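## Task

Lay three rods flat in one straight end-to-end line whose total length is 14 cm, with neighbouring ends touching or nearly so. Lengths by colour in cm: blue 1, magenta 2, grey 3, orange 4, lime 5, purple 6, red 7, green 8, pink 9, turquoise 10. No second train may exist, every unused rod must sit at least one rod width from the train, and the result must hold with the gripper gone. Release and withdraw the arm at the end.

## Robot and tools

Robot: a single xArm5-type arm with a parallel two-finger gripper and a wrist camera. It has five joints, listed in this column order: waist (joint1, spins about the vertical base axis, angle rising counterclockwise from above), shoulder, elbow and wrist pitch (these three bend the arm inside one vertical plane through the waist axis), and wrist roll (spins the gripper about the finger direction). Because of this, the fingers can only tilt within that vertical plane; they cannot lean sideways out of it. Fingers point along the gripper's +z axis and close along its y axis.

Frame: the scene frame has its origin on the table surface right under the arm base, +z up, +x forward, +y to the left when facing +x. Positions are in metres, angles in radians. The base may sit slightly tilted, and the reported hand position gets less accurate far from the base.

Tool execute_actions takes "actions", a list holding one item or nothing, plus optional "pictures" (boolean; images come by default).
- Empty list: no command, just returns the current state.
- Motion item: {"rows": [...], "steps": n}. Each row is one list of exactly 6 numbers for the single arm: five absolute joint target angles in radians (waist, shoulder, elbow, wrist pitch, wrist roll), then the gripper opening. These are targets to go to, not offsets. steps is 1 to 15 (default 15), each step 1/30 s; rows (1 to 15) are applied one per step and the final row repeats to fill the remaining steps.
- Wait item: {"steps": n} with n up to 300 and no rows; it sends nothing and returns after n steps counted from the previous result, time spent replying included.
Joint ranges: waist -6.283 to 6.283, shoulder -2.059 to 2.094, elbow -3.927 to 0.192, wrist pitch -1.693 to 3.142, wrist roll -6.283 to 6.283. A call is rejected (nothing is sent) if a target exceeds an end by over 0.010 rad and is further out than the joint's last reported angle. True ends may differ by up to 0.010 rad; a target beyond them is clipped, and the result may then print "joint sent to its limit" (possibly referring to an earlier motion still running). Missing that line does not prove more travel is available.
Opening: -1 (closed) to +1 (fully open, 0.084 m between pads).

Motion limits: joint targets move at most 3.14 rad/s, with about 0.16 s to accelerate, and all joints are timed to arrive together. Each step the target is kept within 0.623 rad of the measured angle, and if targets would put the hand over 70 mm from where it is, they are pulled back. So big moves need several calls. Between calls the arm keeps heading to the last row sent until it nearly stops, is blocked, or a step is HELD.

Result lines: end_effector_position (m) and end_effector_quat_wxyz give the pinch point pose in the scene frame, plus linear and angular velocities. The pinch point lies between the closed pads, about 2 cm behind the fingertips; closing pushes the tips about 10 mm further along +z. Joint positions / Joint velocities list the five joints (rad, rad/s) and then pad gap (m, m/s). grip_measured is the measured opening on the -1..1 command scale. "joint command not followed" means a clearance check altered or blocked targets (mounting blocks and posts count as the arm). HELD marks steps where your row was not fully sent. MOTOR HOT appears from 65 °C; at 80 °C an OVER-TEMPERATURE FAULT brakes the arm until it cools. If contact torque reaches a joint's load limit (waist 47, shoulder 47, elbow 28.2, wrist pitch 18.8, wrist roll 18.8 N m, held weight included), the arm halts, backs that joint off, pauses 10 s and drops the rest of the call.

Gripping: to hold a rod, keep commanding an opening well below grip_measured; lower means harder squeeze, up to about 24 N per pad for parts up to roughly 6 cm wide. -1 gives full force on anything about 0.5 mm thick or more. Re-sending the read grip_measured still presses lightly. Fast closes can hit harder and even bounce open. Something may occasionally tug a held part or nudge a loose one.

zoom_image: {"camera": name, "region": [x0, y0, x1, y1]} in pixels from the top-left of that camera's latest image, at most 504 by 504, returns a magnified view. Cameras: cam_head_left, cam_head_right, cam_high, cam_low, cam_wrist, all 504x504; calibration (intrinsics K, distortion, T_world_to_cam) is given per camera and may be slightly off.

read_manual: optional "section" ("licences"); returns licence text only, no motion.

finished_scene: {"scene": 1 or 2} ends that scene for good, grades it, and reveals the next task. Replying without any tool call ends everything.

Avoid: dropping rods, slamming or shoving hard, pushing anything off the table (that fails the scene), holding loads long enough to overheat, and torque faults. Before finishing, open the gripper and lift clear so the train stands on its own.

Each tool is called after "Emit:" as a command line: name --argument value for each argument, lists and objects as JSON in quotes; but a table of rows of numbers goes row by row, as --pt "numbers of a row", without its own name.

## Session

Emit:
execute_actions --actions '[]'

Scene clock: 0.00 s of 5100.00 s.
end_effector_position=(+0.5056, -0.6057, +0.1570) grip_measured=+1.00 end_effector_quat_wxyz=(+0.309, +0.921, +0.074, +0.223) end_effector_velocity=(-0.000, -0.000, -0.000) end_effector_angular_velocity=(-0.000, +0.000, -0.000)
Joint positions: [-0.926  0.903 -1.728  0.055 -1.038  0.084]
Joint velocities: [-0.     0.     0.001 -0.001 -0.     0.   ]
Motor temperatures (°C, as the motors report them): [35 35 38 39 38]

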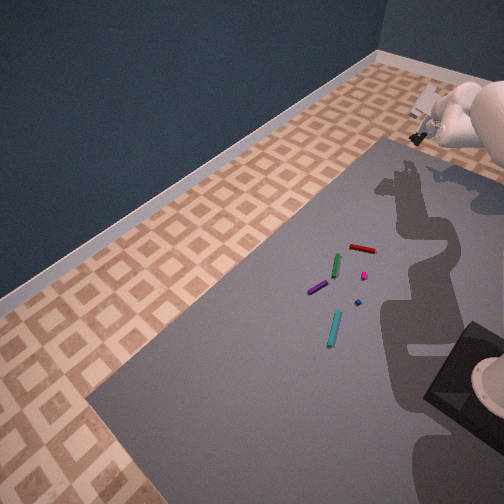

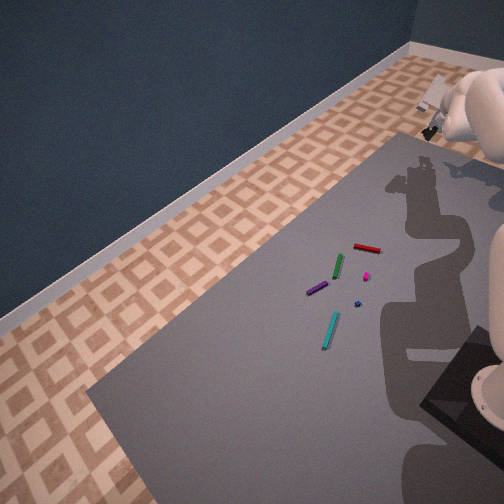

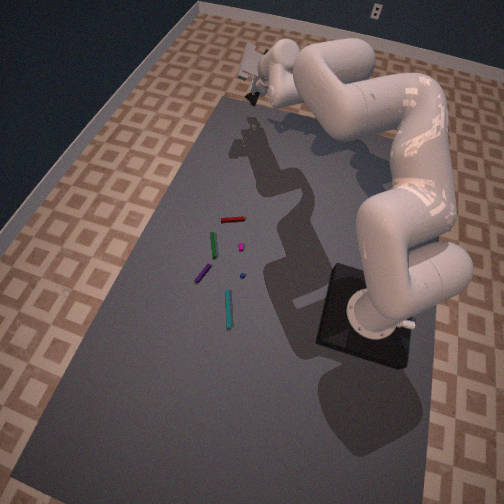

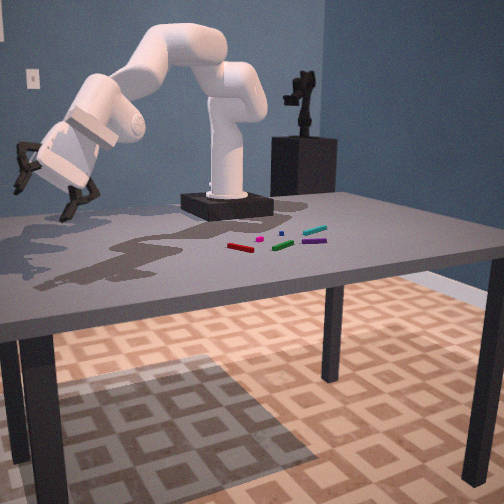

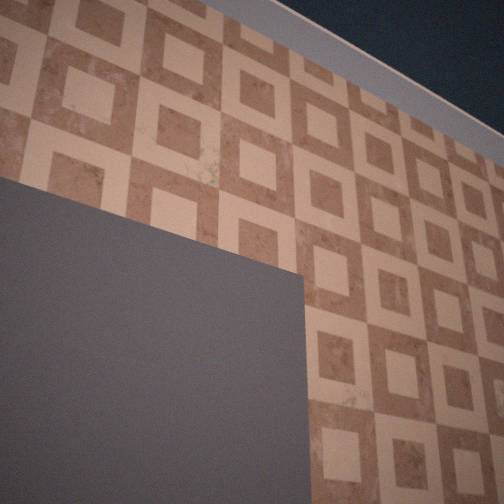

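Emit:
zoom_image --camera "cam_high" --region '[150, 190, 310, 350]'

Emit:
zoom_image --camera "cam_head_left" --region '[270, 220, 410, 360]'

Region (150, 190, 310, 350) of cam_high's 504x504 image, scaled by 3.150, with more detail than that image has.

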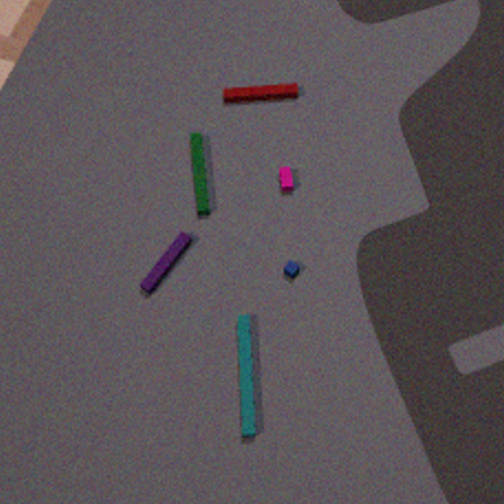

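Region (270, 220, 410, 360) of cam_head_left's 504x504 image, scaled by 3.600, with more detail than that image has.

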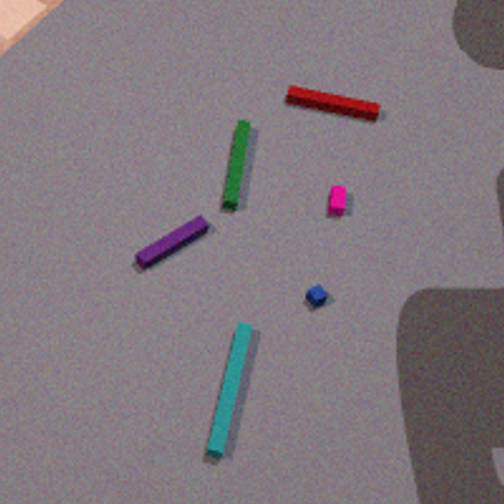

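Emit:
execute_actions --actions '[{"rows":[[0.045,0.146,-0.908,0.762,-1.18,0.0]],"steps":15}]' --pictures false

Emit:
execute_actions --actions '[{"steps":45}]'

Scene clock: 21.90 s of 5100.00 s.
end_effector_position=(+0.5672, -0.4600, +0.1630) grip_measured=-0.01 end_effector_quat_wxyz=(+0.224, +0.937, +0.188, +0.189) end_effector_velocity=(+0.091, +0.347, +0.013) end_effector_angular_velocity=(+0.212, +0.341, +0.513)
Joint positions: [-0.732  0.71  -1.535  0.244 -1.077  0.044]
Joint velocities: [ 0.447 -0.431  0.442  0.39  -0.077 -0.001]
Motor temperatures (°C, as the motors report them): [35 36 40 39 38]
Steps of this call (steps 1 to 90: nothing new was sent; then 18.40 s passed at rest; steps 91 to 105: all 15 steps of this action). Readings (joint positions):
91: [-0.926 0.903 -1.728 0.055 -1.038]
92: [-0.923 0.899 -1.724 0.060 -1.039]
94: [-0.900 0.874 -1.696 0.087 -1.045]
98: [-0.835 0.812 -1.638 0.146 -1.058]
105: the state above

Scene clock: 23.40 s of 5100.00 s.
end_effector_position=(+0.4713, +0.0331, +0.1505) grip_measured=-0.01 end_effector_quat_wxyz=(+0.011, +0.812, +0.583, +0.013) end_effector_velocity=(-0.117, +0.127, -0.006) end_effector_angular_velocity=(-0.019, +0.203, +0.319)
Joint positions: [ 0.017  0.166 -0.93   0.743 -1.176  0.044]
Joint velocities: [ 0.284 -0.196  0.219  0.178 -0.036 -0.   ]
Motor temperatures (°C, as the motors report them): [35 36 40 39 38]
Steps of this call (steps 1 to 45: the robot went on to your last target). Readings (joint positions):
1: [-0.717 0.696 -1.520 0.257 -1.080]
2: [-0.702 0.682 -1.505 0.269 -1.082]
4: [-0.672 0.655 -1.475 0.294 -1.087]
8: [-0.611 0.605 -1.419 0.340 -1.096]
45: the state above
camera_calibration (this result's frames):
cam_wrist: T_world_to_cam=[[0.954172, -0.298506, 0.0211993, -0.407941], [-0.298426, -0.954408, -0.00694868, 0.242662], [0.022307, 0.000303826, -0.999751, 0.269114], [0, 0, 0, 1]] pos_world=[0.45566, 0.109744, 0.279381]

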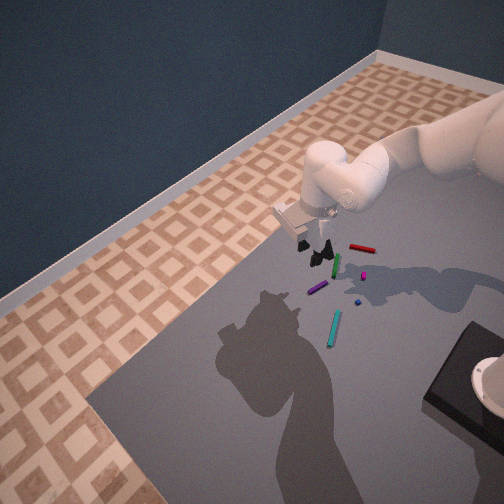

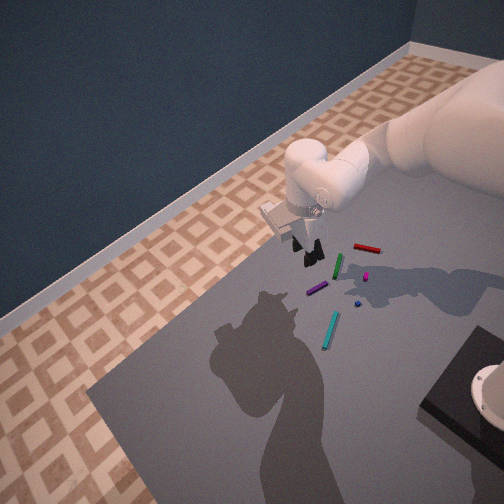

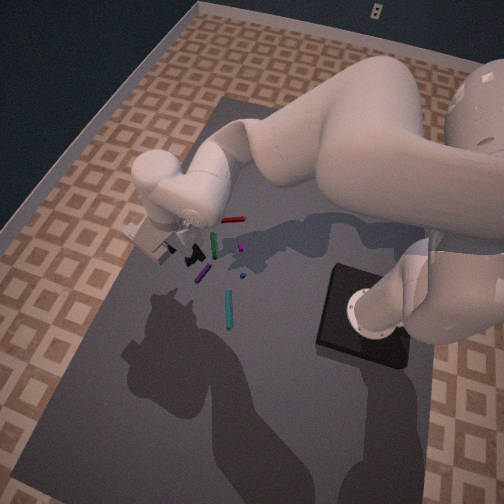

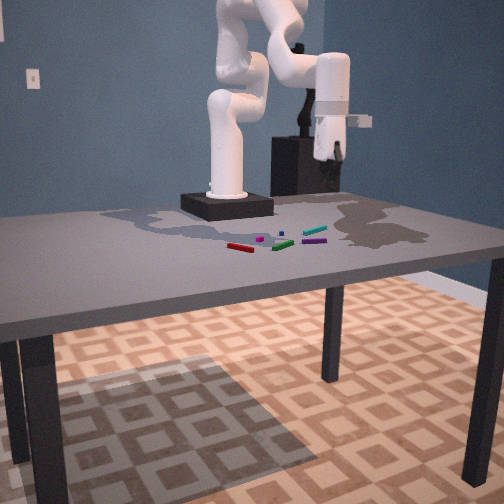

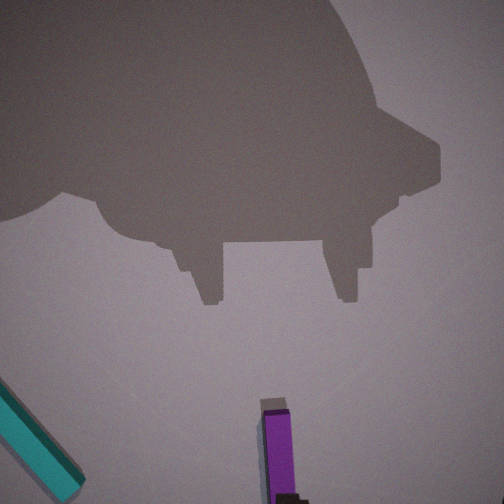

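Emit:
execute_actions --actions '[]'

Scene clock: 26.07 s of 5100.00 s.
end_effector_position=(+0.4593, +0.0451, +0.1500) grip_measured=-0.01 end_effector_quat_wxyz=(+0.006, +0.803, +0.596, +0.004) end_effector_velocity=(+0.000, -0.000, -0.000) end_effector_angular_velocity=(+0.000, -0.001, -0.001)
Joint positions: [ 0.045  0.146 -0.908  0.762 -1.18   0.044]
Joint velocities: [-0.001  0.     0.    -0.001  0.    -0.   ]
Motor temperatures (°C, as the motors report them): [35 36 40 39 38]
Steps of this call (steps 1 to 30: the robot went on to your last target; steps 31 to 80: nothing new was sent). Readings (joint positions):
1: [0.025 0.160 -0.924 0.749 -1.177]
2: [0.031 0.156 -0.919 0.752 -1.178]
4: [0.037 0.151 -0.914 0.757 -1.179]
8: [0.042 0.148 -0.910 0.761 -1.180]
80: the state above
The arm was judged still, so your last target was given up. Only a new action makes it travel on or press farther. Fingers that are still opening or closing keep moving.
camera_calibration (this result's frames):
cam_wrist: T_world_to_cam=[[0.963318, -0.268356, 0.0020092, -0.395558], [-0.268359, -0.963319, 0.00100818, 0.236002], [0.00166495, -0.00151038, -0.999997, 0.278473], [0, 0, 0, 1]] pos_world=[0.443918, 0.121615, 0.279029]

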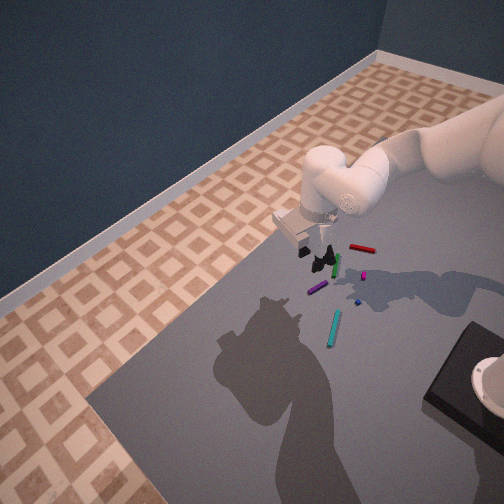

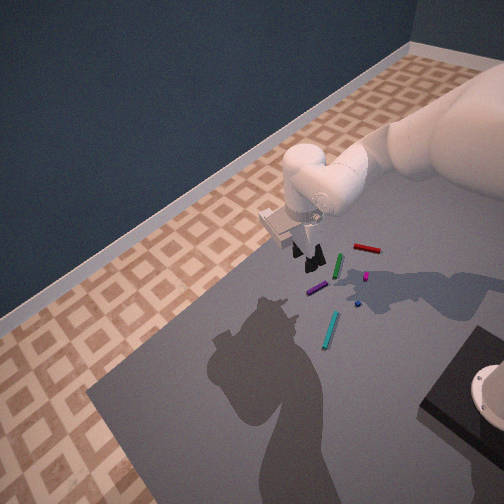

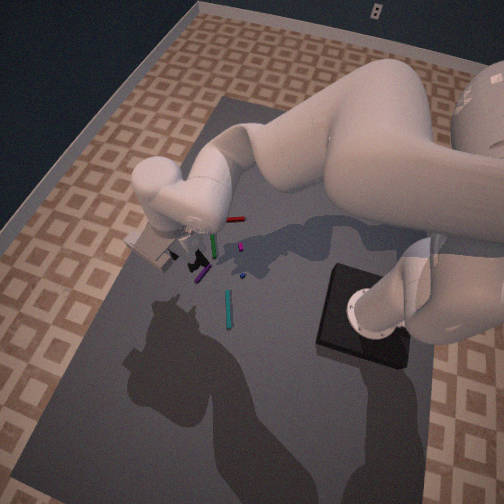

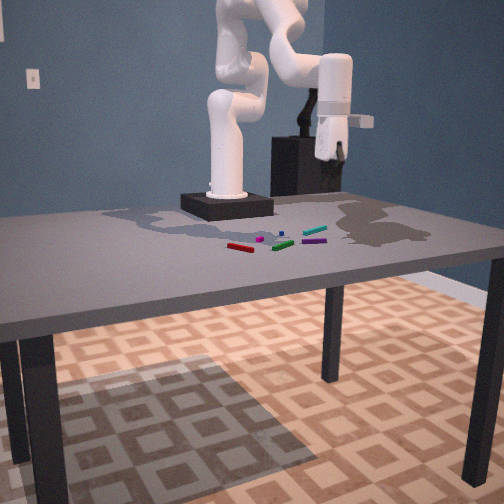

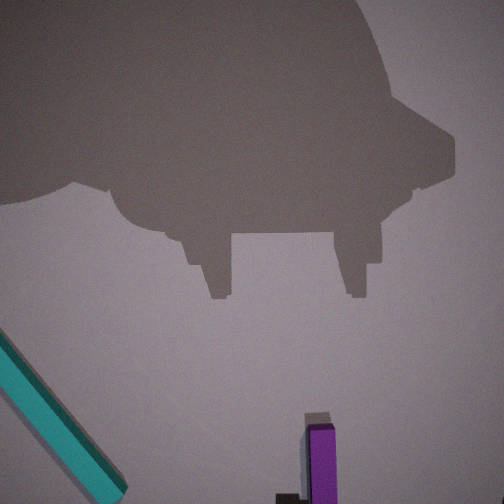

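Emit:
execute_actions --actions '[{"rows":[[-0.0115,0.262,-0.812,0.550,-1.25,0.0]],"steps":15}]' --pictures false

Emit:
execute_actions --actions '[{"steps":20}]'

Scene clock: 34.57 s of 5100.00 s.
end_effector_position=(+0.4469, +0.0187, +0.0821) grip_measured=-0.01 end_effector_quat_wxyz=(+0.007, +0.799, +0.601, +0.005) end_effector_velocity=(-0.000, -0.006, -0.011) end_effector_angular_velocity=(+0.000, -0.014, +0.004)
Joint positions: [-0.01   0.259 -0.815  0.555 -1.248  0.044]
Joint velocities: [-0.013  0.02   0.018 -0.052 -0.016 -0.   ]
Motor temperatures (°C, as the motors report them): [35 36 40 39 38]
Steps of this call (steps 1 to 90: nothing new was sent; then 5.00 s passed at rest; steps 91 to 105: all 15 steps of this action). Readings (joint positions):
91: [0.045 0.146 -0.908 0.762 -1.180]
92: [0.044 0.148 -0.907 0.757 -1.182]
94: [0.034 0.167 -0.893 0.714 -1.195]
98: [0.002 0.235 -0.832 0.606 -1.232]
105: the state above

Scene clock: 35.23 s of 5100.00 s.
end_effector_position=(+0.4457, +0.0181, +0.0800) grip_measured=-0.01 end_effector_quat_wxyz=(+0.006, +0.799, +0.601, +0.004) end_effector_velocity=(-0.000, +0.000, -0.000) end_effector_angular_velocity=(-0.000, +0.001, +0.001)
Joint positions: [-0.011  0.262 -0.812  0.55  -1.25   0.044]
Joint velocities: [ 0.001  0.     0.     0.    -0.    -0.   ]
Motor temperatures (°C, as the motors report them): [35 36 40 39 38]
Steps of this call (steps 1 to 15: the robot went on to your last target; steps 16 to 20: nothing new was sent). Readings (joint positions):
1: [-0.010 0.259 -0.815 0.553 -1.249]
2: [-0.011 0.260 -0.814 0.552 -1.249]
4: [-0.011 0.261 -0.813 0.551 -1.250]
8: [-0.011 0.262 -0.812 0.550 -1.250]
20: the state above
The arm was judged still, so your last target was given up. Only a new action makes it travel on or press farther. Fingers that are still opening or closing keep moving.
camera_calibration (this result's frames):
cam_wrist: T_world_to_cam=[[0.966855, -0.255317, 0.00205824, -0.391432], [-0.255319, -0.966856, 0.00119278, 0.200601], [0.00168548, -0.00167876, -0.999997, 0.208441], [0, 0, 0, 1]] pos_world=[0.429324, 0.0943631, 0.209007]

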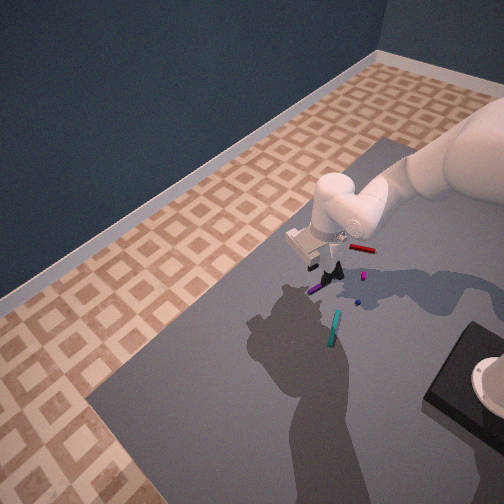

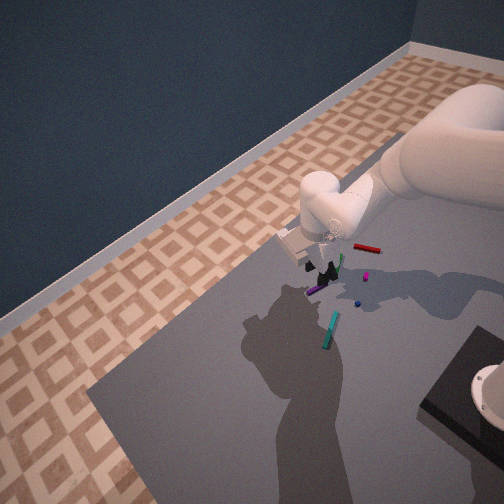

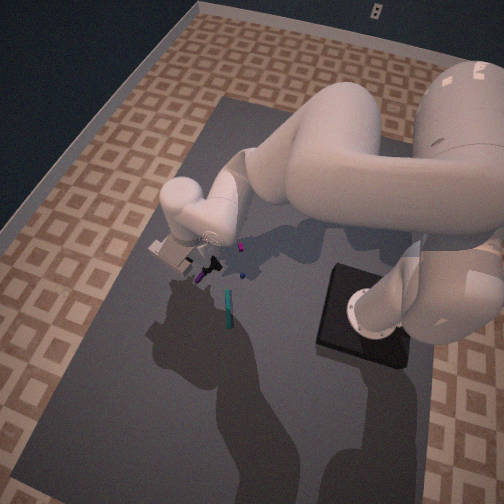

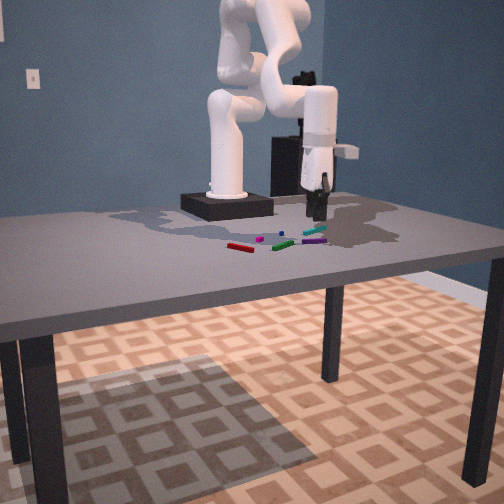

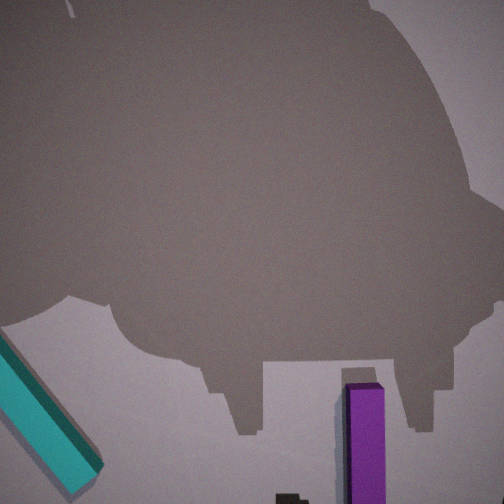

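Emit:
execute_actions --actions '[{"rows":[[-0.0115,0.30,-0.815,0.515,-1.25,-0.3],[-0.0115,0.33,-0.817,0.487,-1.25,-0.3],[-0.0115,0.36,-0.819,0.459,-1.25,-0.3],[-0.0115,0.385,-0.820,0.435,-1.25,-0.3],[-0.0115,0.40,-0.821,0.421,-1.25,-0.3],[-0.0115,0.416,-0.8226,0.4062,-1.25,-0.3]],"steps":15}]' --pictures false

Emit:
execute_actions --actions '[{"steps":15}]'

Scene clock: 42.33 s of 5100.00 s.
end_effector_position=(+0.4467, +0.0178, +0.0273) grip_measured=-0.32 end_effector_quat_wxyz=(+0.006, +0.799, +0.601, +0.004) end_effector_velocity=(+0.011, +0.000, -0.012) end_effector_angular_velocity=(+0.001, -0.033, -0.000)
Joint positions: [-0.012  0.41  -0.822  0.412 -1.25   0.03 ]
Joint velocities: [-0.     0.05  -0.018 -0.065 -0.    -0.   ]
Motor temperatures (°C, as the motors report them): [35 36 40 39 38]
Steps of this call (steps 1 to 90: nothing new was sent; then 3.60 s passed at rest; steps 91 to 105: all 15 steps of this action). Readings (joint positions):
91: [-0.011 0.262 -0.812 0.550 -1.250]
92: [-0.011 0.264 -0.813 0.547 -1.250]
94: [-0.011 0.283 -0.815 0.529 -1.250]
98: [-0.012 0.355 -0.818 0.464 -1.250]
105: the state above

Scene clock: 42.83 s of 5100.00 s.
end_effector_position=(+0.4467, +0.0178, +0.0253) grip_measured=-0.32 end_effector_quat_wxyz=(+0.006, +0.799, +0.601, +0.005) end_effector_velocity=(+0.000, -0.000, -0.000) end_effector_angular_velocity=(+0.000, -0.000, -0.001)
Joint positions: [-0.011  0.416 -0.823  0.406 -1.25   0.03 ]
Joint velocities: [-0.     0.001 -0.001 -0.001  0.    -0.   ]
Motor temperatures (°C, as the motors report them): [35 36 40 39 38]
Steps of this call (steps 1 to 15: the robot went on to your last target). Readings (joint positions):
1: [-0.011 0.411 -0.823 0.410 -1.250]
2: [-0.011 0.412 -0.823 0.409 -1.250]
4: [-0.011 0.414 -0.823 0.408 -1.250]
8: [-0.011 0.415 -0.823 0.407 -1.250]
15: the state above
The arm was judged still, so your last target was given up. Only a new action makes it travel on or press farther. Fingers that are still opening or closing keep moving.
camera_calibration (this result's frames):
cam_wrist: T_world_to_cam=[[0.966852, -0.255324, 0.00255204, -0.392372], [-0.255327, -0.966854, 0.00104076, 0.20069], [0.00220172, -0.00165787, -0.999996, 0.153544], [0, 0, 0, 1]] pos_world=[0.430269, 0.0941106, 0.154336]

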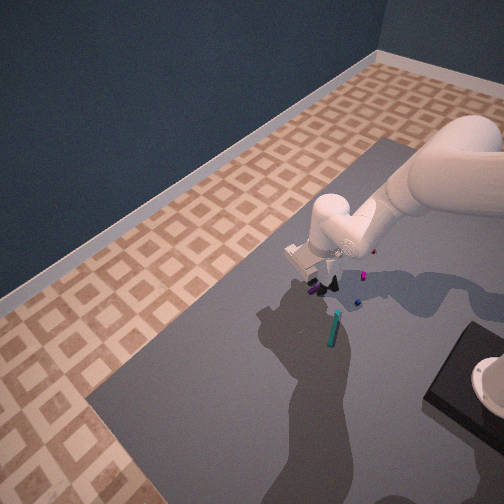

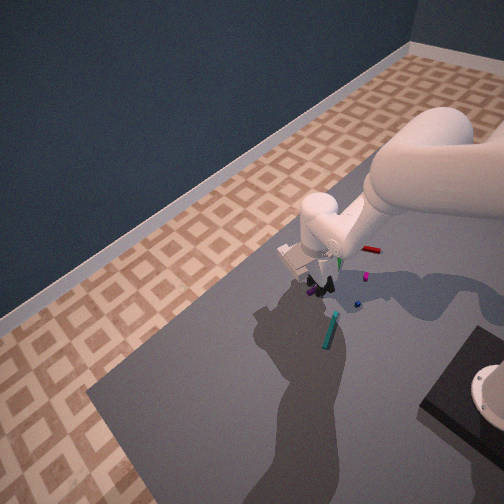

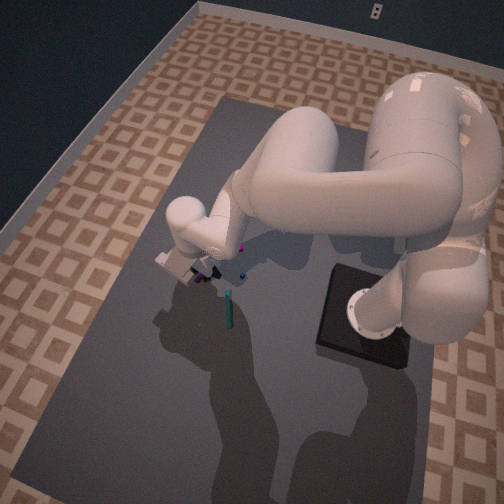

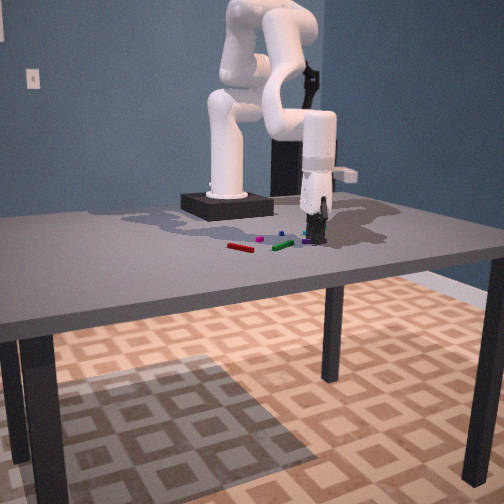

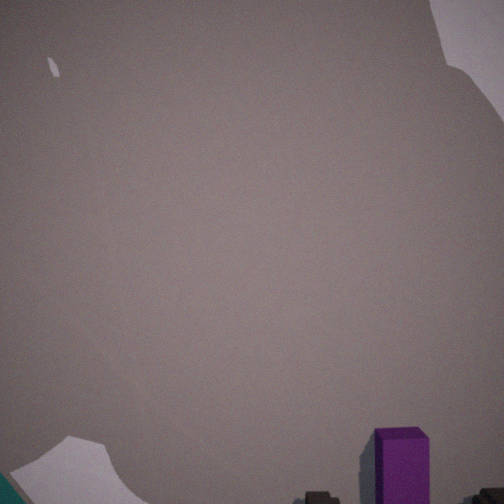

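Centred. Close gently.

Emit:
execute_actions --actions '[{"rows":[[-0.0115,0.416,-0.8226,0.4062,-1.25,-0.45],[-0.0115,0.416,-0.8226,0.4062,-1.25,-0.55],[-0.0115,0.416,-0.8226,0.4062,-1.25,-0.65],[-0.0115,0.416,-0.8226,0.4062,-1.25,-0.7],[-0.0115,0.416,-0.8226,0.4062,-1.25,-0.75],[-0.0115,0.416,-0.8226,0.4062,-1.25,-0.8],[-0.0115,0.416,-0.8226,0.4062,-1.25,-0.85],[-0.0115,0.416,-0.8226,0.4062,-1.25,-0.9]],"steps":12}]' --pictures false

Emit:
execute_actions --actions '[{"rows":[[-0.0115,0.40,-0.821,0.421,-1.25,-0.9],[-0.0115,0.37,-0.819,0.449,-1.25,-0.9],[-0.0115,0.33,-0.817,0.487,-1.25,-0.9],[-0.0115,0.262,-0.812,0.55,-1.25,-0.9]],"steps":12}]' --pictures false

Scene clock: 48.67 s of 5100.00 s.
end_effector_position=(+0.4467, +0.0178, +0.0253) grip_measured=-0.78 end_effector_quat_wxyz=(+0.006, +0.799, +0.601, +0.004) end_effector_velocity=(-0.000, +0.000, -0.000) end_effector_angular_velocity=(-0.000, -0.000, +0.001)
Joint positions: [-0.012  0.416 -0.823  0.406 -1.25   0.01 ]
Joint velocities: [ 0.     0.     0.    -0.001 -0.    -0.   ]
Motor temperatures (°C, as the motors report them): [35 36 40 39 38]
Steps of this call (steps 1 to 90: nothing new was sent; then 2.43 s passed at rest; steps 91 to 102: all 12 steps of this action). Readings (joint positions):
91: [-0.012 0.416 -0.823 0.406 -1.250]
92: [-0.011 0.416 -0.823 0.406 -1.250]
94: [-0.012 0.416 -0.823 0.406 -1.250]
98: [-0.012 0.416 -0.823 0.406 -1.250]
102: the state above

Scene clock: 49.07 s of 5100.00 s.
end_effector_position=(+0.4481, +0.0182, +0.0761) grip_measured=-0.78 end_effector_quat_wxyz=(+0.008, +0.799, +0.601, +0.007) end_effector_velocity=(-0.029, -0.001, +0.038) end_effector_angular_velocity=(-0.003, +0.066, -0.002)
Joint positions: [-0.011  0.276 -0.815  0.534 -1.25   0.01 ]
Joint velocities: [-0.    -0.145  0.044  0.166  0.001 -0.   ]
Motor temperatures (°C, as the motors report them): [35 36 40 39 38]
Steps of this call (steps 1 to 12: all 12 steps of this action). Readings (joint positions):
1: [-0.012 0.416 -0.823 0.406 -1.250]
2: [-0.012 0.415 -0.822 0.408 -1.250]
4: [-0.012 0.402 -0.820 0.421 -1.250]
8: [-0.011 0.323 -0.817 0.492 -1.250]
12: the state above

Emit:
execute_actions --actions '[{"rows":[[-0.536,0.165,-0.669,0.504,-0.862,-0.9]],"steps":15}]' --pictures false

Emit:
execute_actions --actions '[{"steps":25}]'

Scene clock: 53.90 s of 5100.00 s.
end_effector_position=(+0.4059, -0.1188, +0.0803) grip_measured=-0.78 end_effector_quat_wxyz=(+0.005, +0.935, +0.355, +0.006) end_effector_velocity=(-0.146, -0.298, -0.002) end_effector_angular_velocity=(+0.020, -0.004, -1.342)
Joint positions: [-0.336  0.202 -0.724  0.522 -1.01   0.01 ]
Joint velocities: [-0.772 -0.143  0.211 -0.066  0.57  -0.   ]
Motor temperatures (°C, as the motors report them): [35 36 40 39 38]
Steps of this call (steps 1 to 30: the robot went on to your last target; steps 31 to 100: nothing new was sent; then 1.00 s passed at rest; steps 101 to 115: all 15 steps of this action). Readings (joint positions):
101: [-0.012 0.262 -0.812 0.550 -1.250]
102: [-0.015 0.261 -0.811 0.550 -1.246]
104: [-0.050 0.254 -0.801 0.546 -1.218]
108: [-0.159 0.235 -0.772 0.537 -1.142]
115: the state above

Scene clock: 54.73 s of 5100.00 s.
end_effector_position=(+0.3614, -0.1901, +0.0796) grip_measured=-0.78 end_effector_quat_wxyz=(+0.004, +0.982, +0.188, +0.007) end_effector_velocity=(-0.001, -0.001, -0.000) end_effector_angular_velocity=(-0.000, -0.000, -0.003)
Joint positions: [-0.536  0.165 -0.669  0.504 -0.862  0.01 ]
Joint velocities: [-0.002 -0.     0.001 -0.001  0.001  0.   ]
Motor temperatures (°C, as the motors report them): [35 36 40 39 38]
Steps of this call (steps 1 to 25: the robot went on to your last target). Readings (joint positions):
1: [-0.362 0.197 -0.717 0.519 -0.991]
2: [-0.388 0.192 -0.709 0.517 -0.972]
4: [-0.440 0.183 -0.695 0.512 -0.934]
8: [-0.509 0.170 -0.676 0.507 -0.883]
25: the state above
camera_calibration (this result's frames):
cam_wrist: T_world_to_cam=[[0.389965, -0.920824, -0.00314689, -0.280672], [-0.920787, -0.389912, -0.0109807, 0.328986], [0.00888431, 0.00717972, -0.999935, 0.206957], [0, 0, 0, 1]] pos_world=[0.410539, -0.13166, 0.209673]

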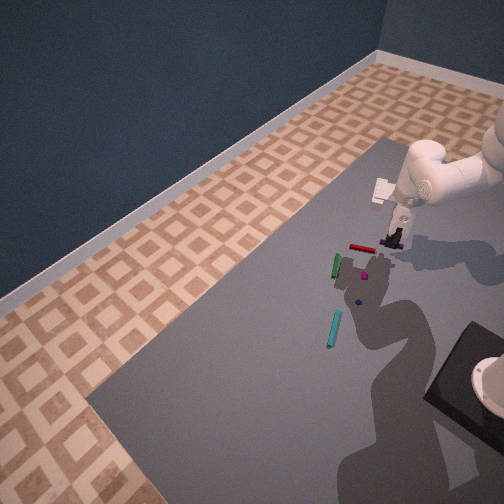

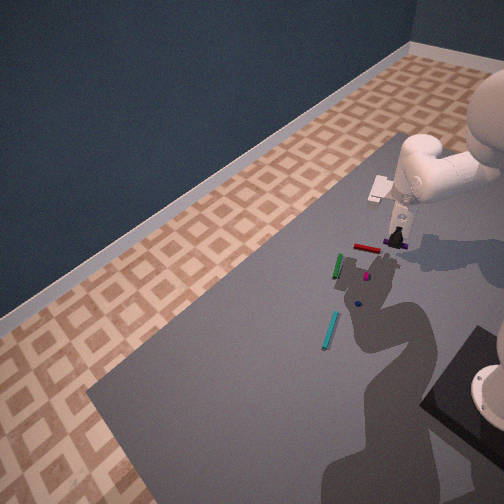

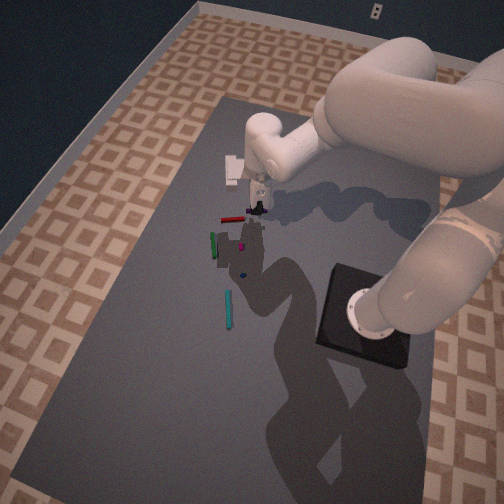

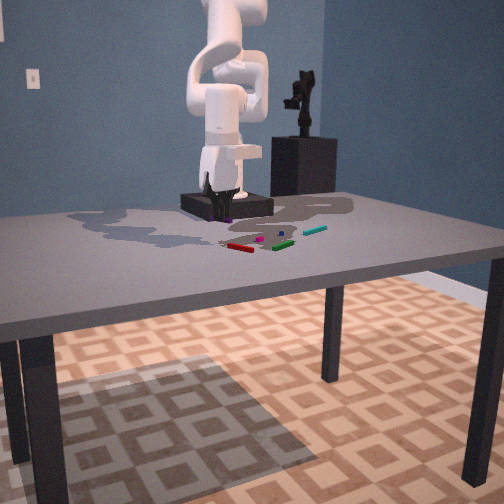

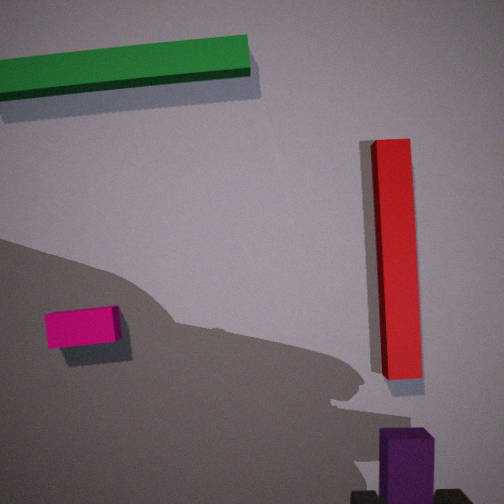

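Emit:
execute_actions --actions '[{"rows":[[-0.5547,0.3095,-0.710,0.4005,-0.927,-0.9]],"steps":15}]' --pictures false

Emit:
execute_actions --actions '[{"steps":12}]'

Scene clock: 63.23 s of 5100.00 s.
end_effector_position=(+0.3671, -0.2017, +0.0409) grip_measured=-0.78 end_effector_quat_wxyz=(+0.004, +0.978, +0.210, +0.007) end_effector_velocity=(+0.001, -0.001, -0.007) end_effector_angular_velocity=(-0.000, -0.000, +0.011)
Joint positions: [-0.554  0.306 -0.71   0.402 -0.926  0.01 ]
Joint velocities: [-0.001  0.024 -0.005 -0.019 -0.013 -0.   ]
Motor temperatures (°C, as the motors report them): [35 36 40 39 38]
Steps of this call (steps 1 to 15: the robot went on to your last target; steps 16 to 90: nothing new was sent; then 5.00 s passed at rest; steps 91 to 105: all 15 steps of this action). Readings (joint positions):
91: [-0.536 0.165 -0.669 0.504 -0.862]
92: [-0.536 0.169 -0.670 0.500 -0.864]
94: [-0.541 0.203 -0.683 0.474 -0.881]
98: [-0.551 0.282 -0.699 0.423 -0.913]
105: the state above

Scene clock: 63.63 s of 5100.00 s.
end_effector_position=(+0.3669, -0.2018, +0.0400) grip_measured=-0.78 end_effector_quat_wxyz=(+0.004, +0.978, +0.210, +0.007) end_effector_velocity=(-0.001, +0.001, -0.001) end_effector_angular_velocity=(+0.001, +0.002, +0.001)
Joint positions: [-0.555  0.309 -0.71   0.401 -0.927  0.01 ]
Joint velocities: [ 0.001  0.002  0.001 -0.    -0.    -0.   ]
Motor temperatures (°C, as the motors report them): [35 36 40 39 38]
Steps of this call (steps 1 to 12: the robot went on to your last target). Readings (joint positions):
1: [-0.554 0.307 -0.710 0.402 -0.926]
2: [-0.554 0.308 -0.710 0.401 -0.926]
4: [-0.555 0.308 -0.710 0.401 -0.927]
8: [-0.555 0.309 -0.710 0.401 -0.927]
12: the state above
camera_calibration (this result's frames):
cam_wrist: T_world_to_cam=[[0.431812, -0.90196, -0.00252375, -0.305296], [-0.901924, -0.431765, -0.0105969, 0.313609], [0.00846828, 0.00685208, -0.999941, 0.167425], [0, 0, 0, 1]] pos_world=[0.413264, -0.141107, 0.169967]

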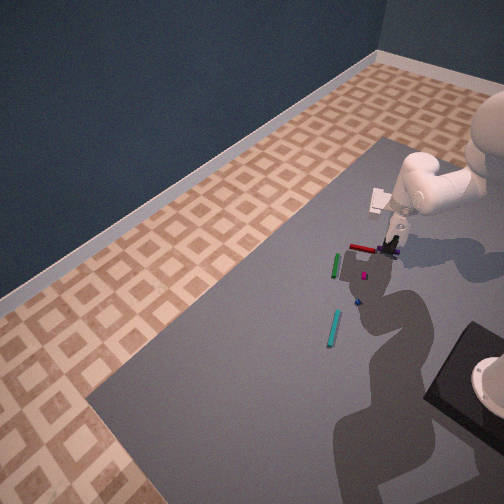

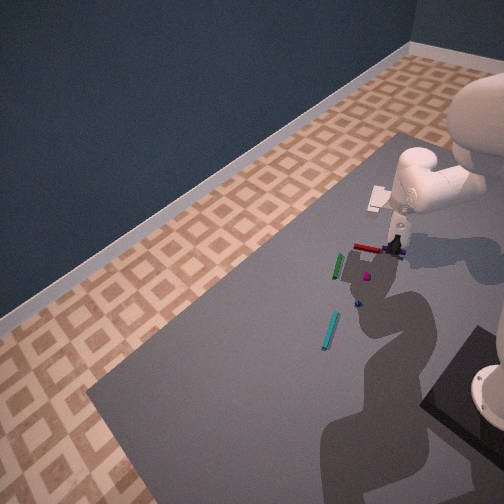

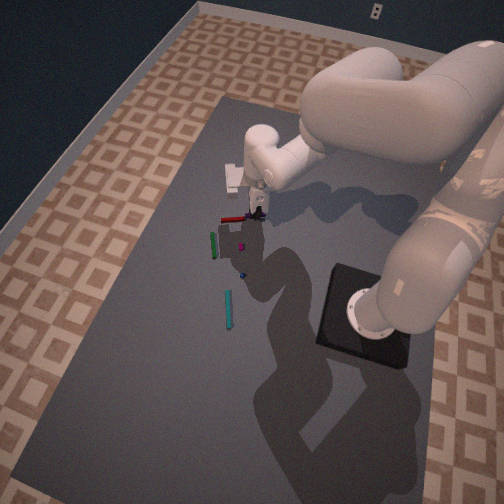

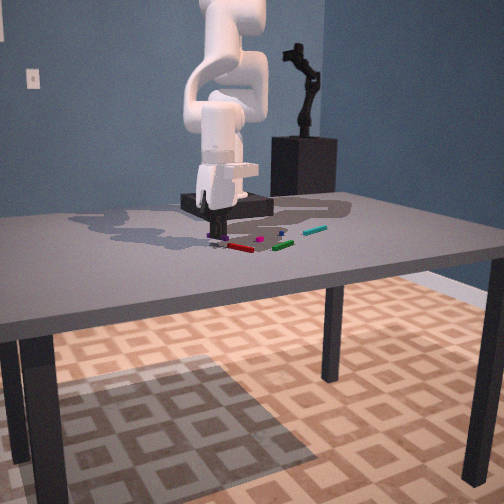

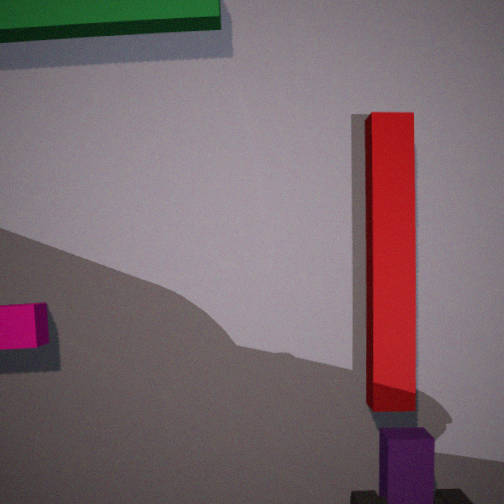

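Emit:
execute_actions --actions '[{"rows":[[-0.5535,0.320,-0.7117,0.3917,-0.926,-0.9],[-0.5525,0.330,-0.7133,0.3833,-0.925,-0.9],[-0.5521,0.340,-0.7149,0.3749,-0.9245,-0.9],[-0.5521,0.347,-0.716,0.369,-0.9245,-0.9],[-0.5521,0.3539,-0.7171,0.3632,-0.9245,-0.9]],"steps":15}]' --pictures false

Emit:
execute_actions --actions '[{"steps":10}]'

Scene clock: 70.63 s of 5100.00 s.
end_effector_position=(+0.3679, -0.2011, +0.0266) grip_measured=-0.78 end_effector_quat_wxyz=(+0.004, +0.978, +0.210, +0.007) end_effector_velocity=(+0.003, -0.001, -0.003) end_effector_angular_velocity=(-0.003, -0.005, -0.000)
Joint positions: [-0.552  0.352 -0.717  0.364 -0.925  0.01 ]
Joint velocities: [ 0.001  0.013 -0.006 -0.014  0.001  0.   ]
Motor temperatures (°C, as the motors report them): [35 36 40 39 38]
Steps of this call (steps 1 to 15: the robot went on to your last target; steps 16 to 90: nothing new was sent; then 3.50 s passed at rest; steps 91 to 105: all 15 steps of this action). Readings (joint positions):
91: [-0.555 0.310 -0.710 0.400 -0.927]
92: [-0.555 0.310 -0.710 0.399 -0.927]
94: [-0.554 0.317 -0.712 0.394 -0.926]
98: [-0.553 0.339 -0.714 0.376 -0.925]
105: the state above

Scene clock: 70.97 s of 5100.00 s.
end_effector_position=(+0.3679, -0.2011, +0.0262) grip_measured=-0.78 end_effector_quat_wxyz=(+0.004, +0.978, +0.210, +0.007) end_effector_velocity=(+0.001, +0.000, +0.000) end_effector_angular_velocity=(-0.000, -0.001, +0.001)
Joint positions: [-0.552  0.354 -0.717  0.363 -0.925  0.01 ]
Joint velocities: [ 0.001  0.001 -0.001 -0.    -0.     0.   ]
Motor temperatures (°C, as the motors report them): [35 36 40 39 38]
Steps of this call (steps 1 to 10: the robot went on to your last target). Readings (joint positions):
1: [-0.552 0.353 -0.717 0.364 -0.925]
2: [-0.552 0.353 -0.717 0.364 -0.925]
4: [-0.552 0.353 -0.717 0.364 -0.925]
8: [-0.552 0.354 -0.717 0.363 -0.925]
10: the state above
camera_calibration (this result's frames):
cam_wrist: T_world_to_cam=[[0.431896, -0.90192, -0.00256403, -0.305178], [-0.901884, -0.431849, -0.0105666, 0.314677], [0.00842297, 0.00687615, -0.999941, 0.153622], [0, 0, 0, 1]] pos_world=[0.414313, -0.140409, 0.156156]

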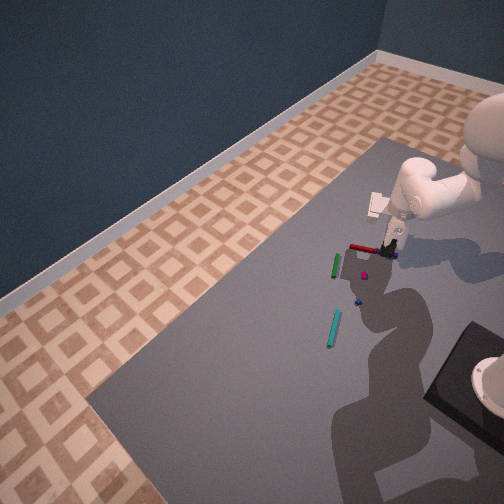

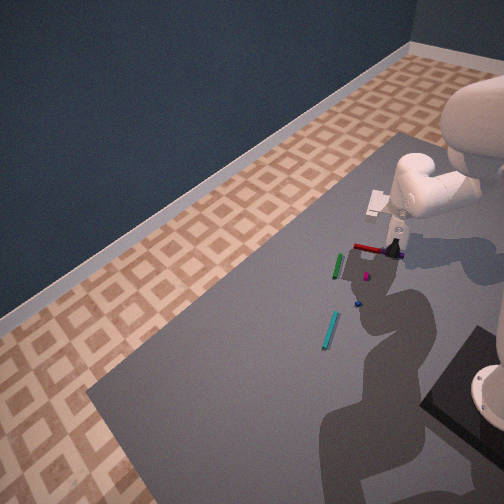

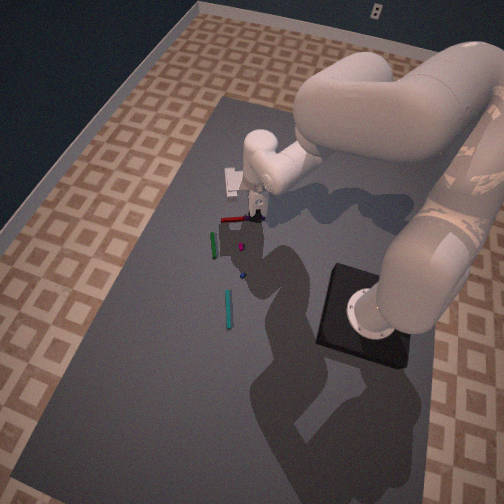

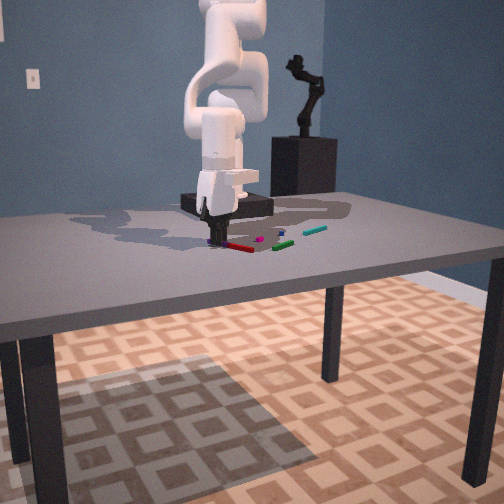

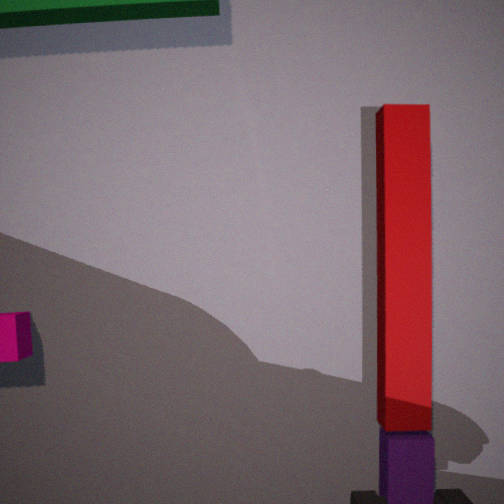

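Emit:
execute_actions --actions '[{"rows":[[-0.5505,0.3573,-0.7191,0.3618,-0.923,-0.9],[-0.5505,0.3573,-0.7191,0.3618,-0.923,-0.9],[-0.5505,0.3573,-0.7191,0.3618,-0.923,-0.9],[-0.5505,0.3573,-0.7191,0.3618,-0.923,-0.9],[-0.5505,0.3573,-0.7191,0.3618,-0.923,-0.9],[-0.5505,0.3573,-0.7191,0.3618,-0.923,-0.9],[-0.5505,0.3573,-0.7191,0.3618,-0.923,-0.9],[-0.5505,0.3573,-0.7191,0.3618,-0.923,-0.9],[-0.5505,0.3573,-0.7191,0.3618,-0.923,-0.9],[-0.5505,0.3573,-0.7191,0.3618,-0.923,-0.78],[-0.5505,0.3573,-0.7191,0.3618,-0.923,-0.7],[-0.5505,0.3573,-0.7191,0.3618,-0.923,-0.6],[-0.5505,0.3573,-0.7191,0.3618,-0.923,-0.4]],"steps":15}]' --pictures false

Emit:
execute_actions --actions '[{"rows":[[-0.5505,0.3573,-0.7191,0.3618,-0.923,-0.4],[-0.5505,0.34,-0.716,0.376,-0.923,-0.4],[-0.5505,0.31,-0.711,0.401,-0.923,-0.4],[-0.5505,0.19,-0.705,0.515,-0.923,-0.4]],"steps":15}]'

Scene clock: 78.87 s of 5100.00 s.
end_effector_position=(+0.3686, -0.2007, +0.0254) grip_measured=-0.54 end_effector_quat_wxyz=(+0.004, +0.978, +0.211, +0.007) end_effector_velocity=(-0.000, +0.000, -0.000) end_effector_angular_velocity=(+0.000, +0.001, -0.001)
Joint positions: [-0.551  0.357 -0.719  0.362 -0.923  0.02 ]
Joint velocities: [-0.     0.001  0.001 -0.001  0.     0.07 ]
Motor temperatures (°C, as the motors report them): [35 36 40 39 38]
Steps of this call (steps 1 to 15: the robot went on to your last target; steps 16 to 90: nothing new was sent; then 4.40 s passed at rest; steps 91 to 105: all 15 steps of this action). Readings (joint positions):
91: [-0.552 0.354 -0.717 0.363 -0.924]
92: [-0.552 0.354 -0.717 0.363 -0.924]
94: [-0.551 0.355 -0.718 0.363 -0.924]
98: [-0.551 0.357 -0.719 0.362 -0.923]
105: the state above

Scene clock: 79.37 s of 5100.00 s.
end_effector_position=(+0.3673, -0.2002, +0.0775) grip_measured=-0.42 end_effector_quat_wxyz=(+0.004, +0.978, +0.211, +0.007) end_effector_velocity=(-0.017, +0.008, +0.011) end_effector_angular_velocity=(+0.021, +0.039, -0.001)
Joint positions: [-0.55   0.197 -0.705  0.508 -0.923  0.026]
Joint velocities: [-0.001 -0.06   0.026  0.079 -0.     0.   ]
Motor temperatures (°C, as the motors report them): [35 36 40 39 38]
Steps of this call (steps 1 to 15: all 15 steps of this action). Readings (joint positions):
1: [-0.551 0.357 -0.719 0.362 -0.923]
2: [-0.551 0.357 -0.719 0.362 -0.923]
4: [-0.551 0.351 -0.717 0.368 -0.923]
8: [-0.551 0.271 -0.710 0.441 -0.923]
15: the state above
camera_calibration (this result's frames):
cam_wrist: T_world_to_cam=[[0.431998, -0.901872, -0.00220823, -0.303996], [-0.901832, -0.431952, -0.0108216, 0.31506], [0.00880588, 0.00666638, -0.999939, 0.204746], [0, 0, 0, 1]] pos_world=[0.413653, -0.13944, 0.207472]

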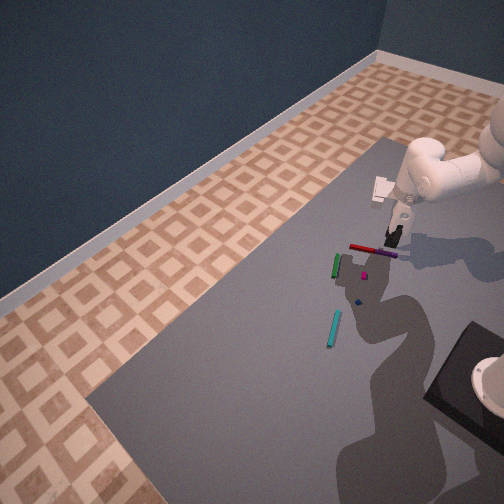

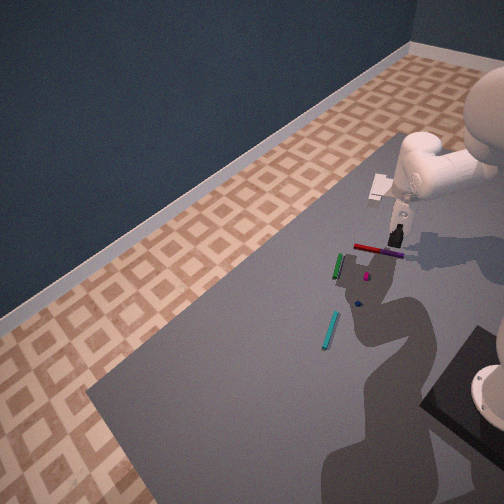

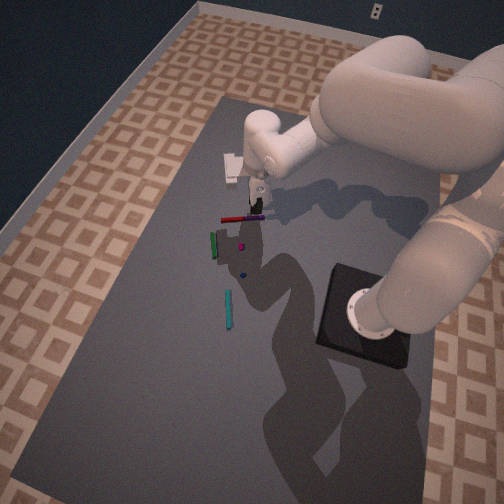

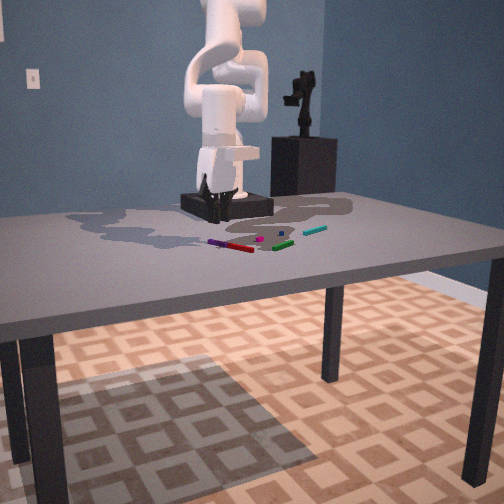

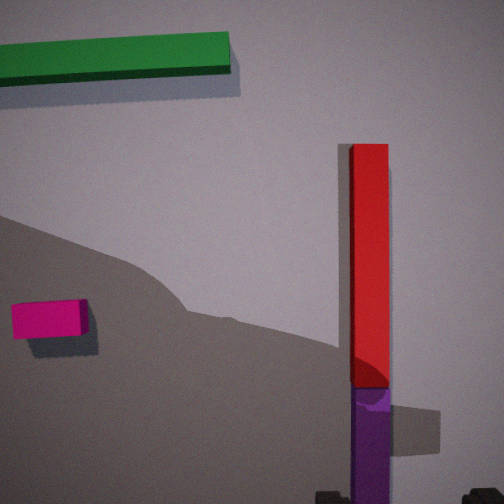

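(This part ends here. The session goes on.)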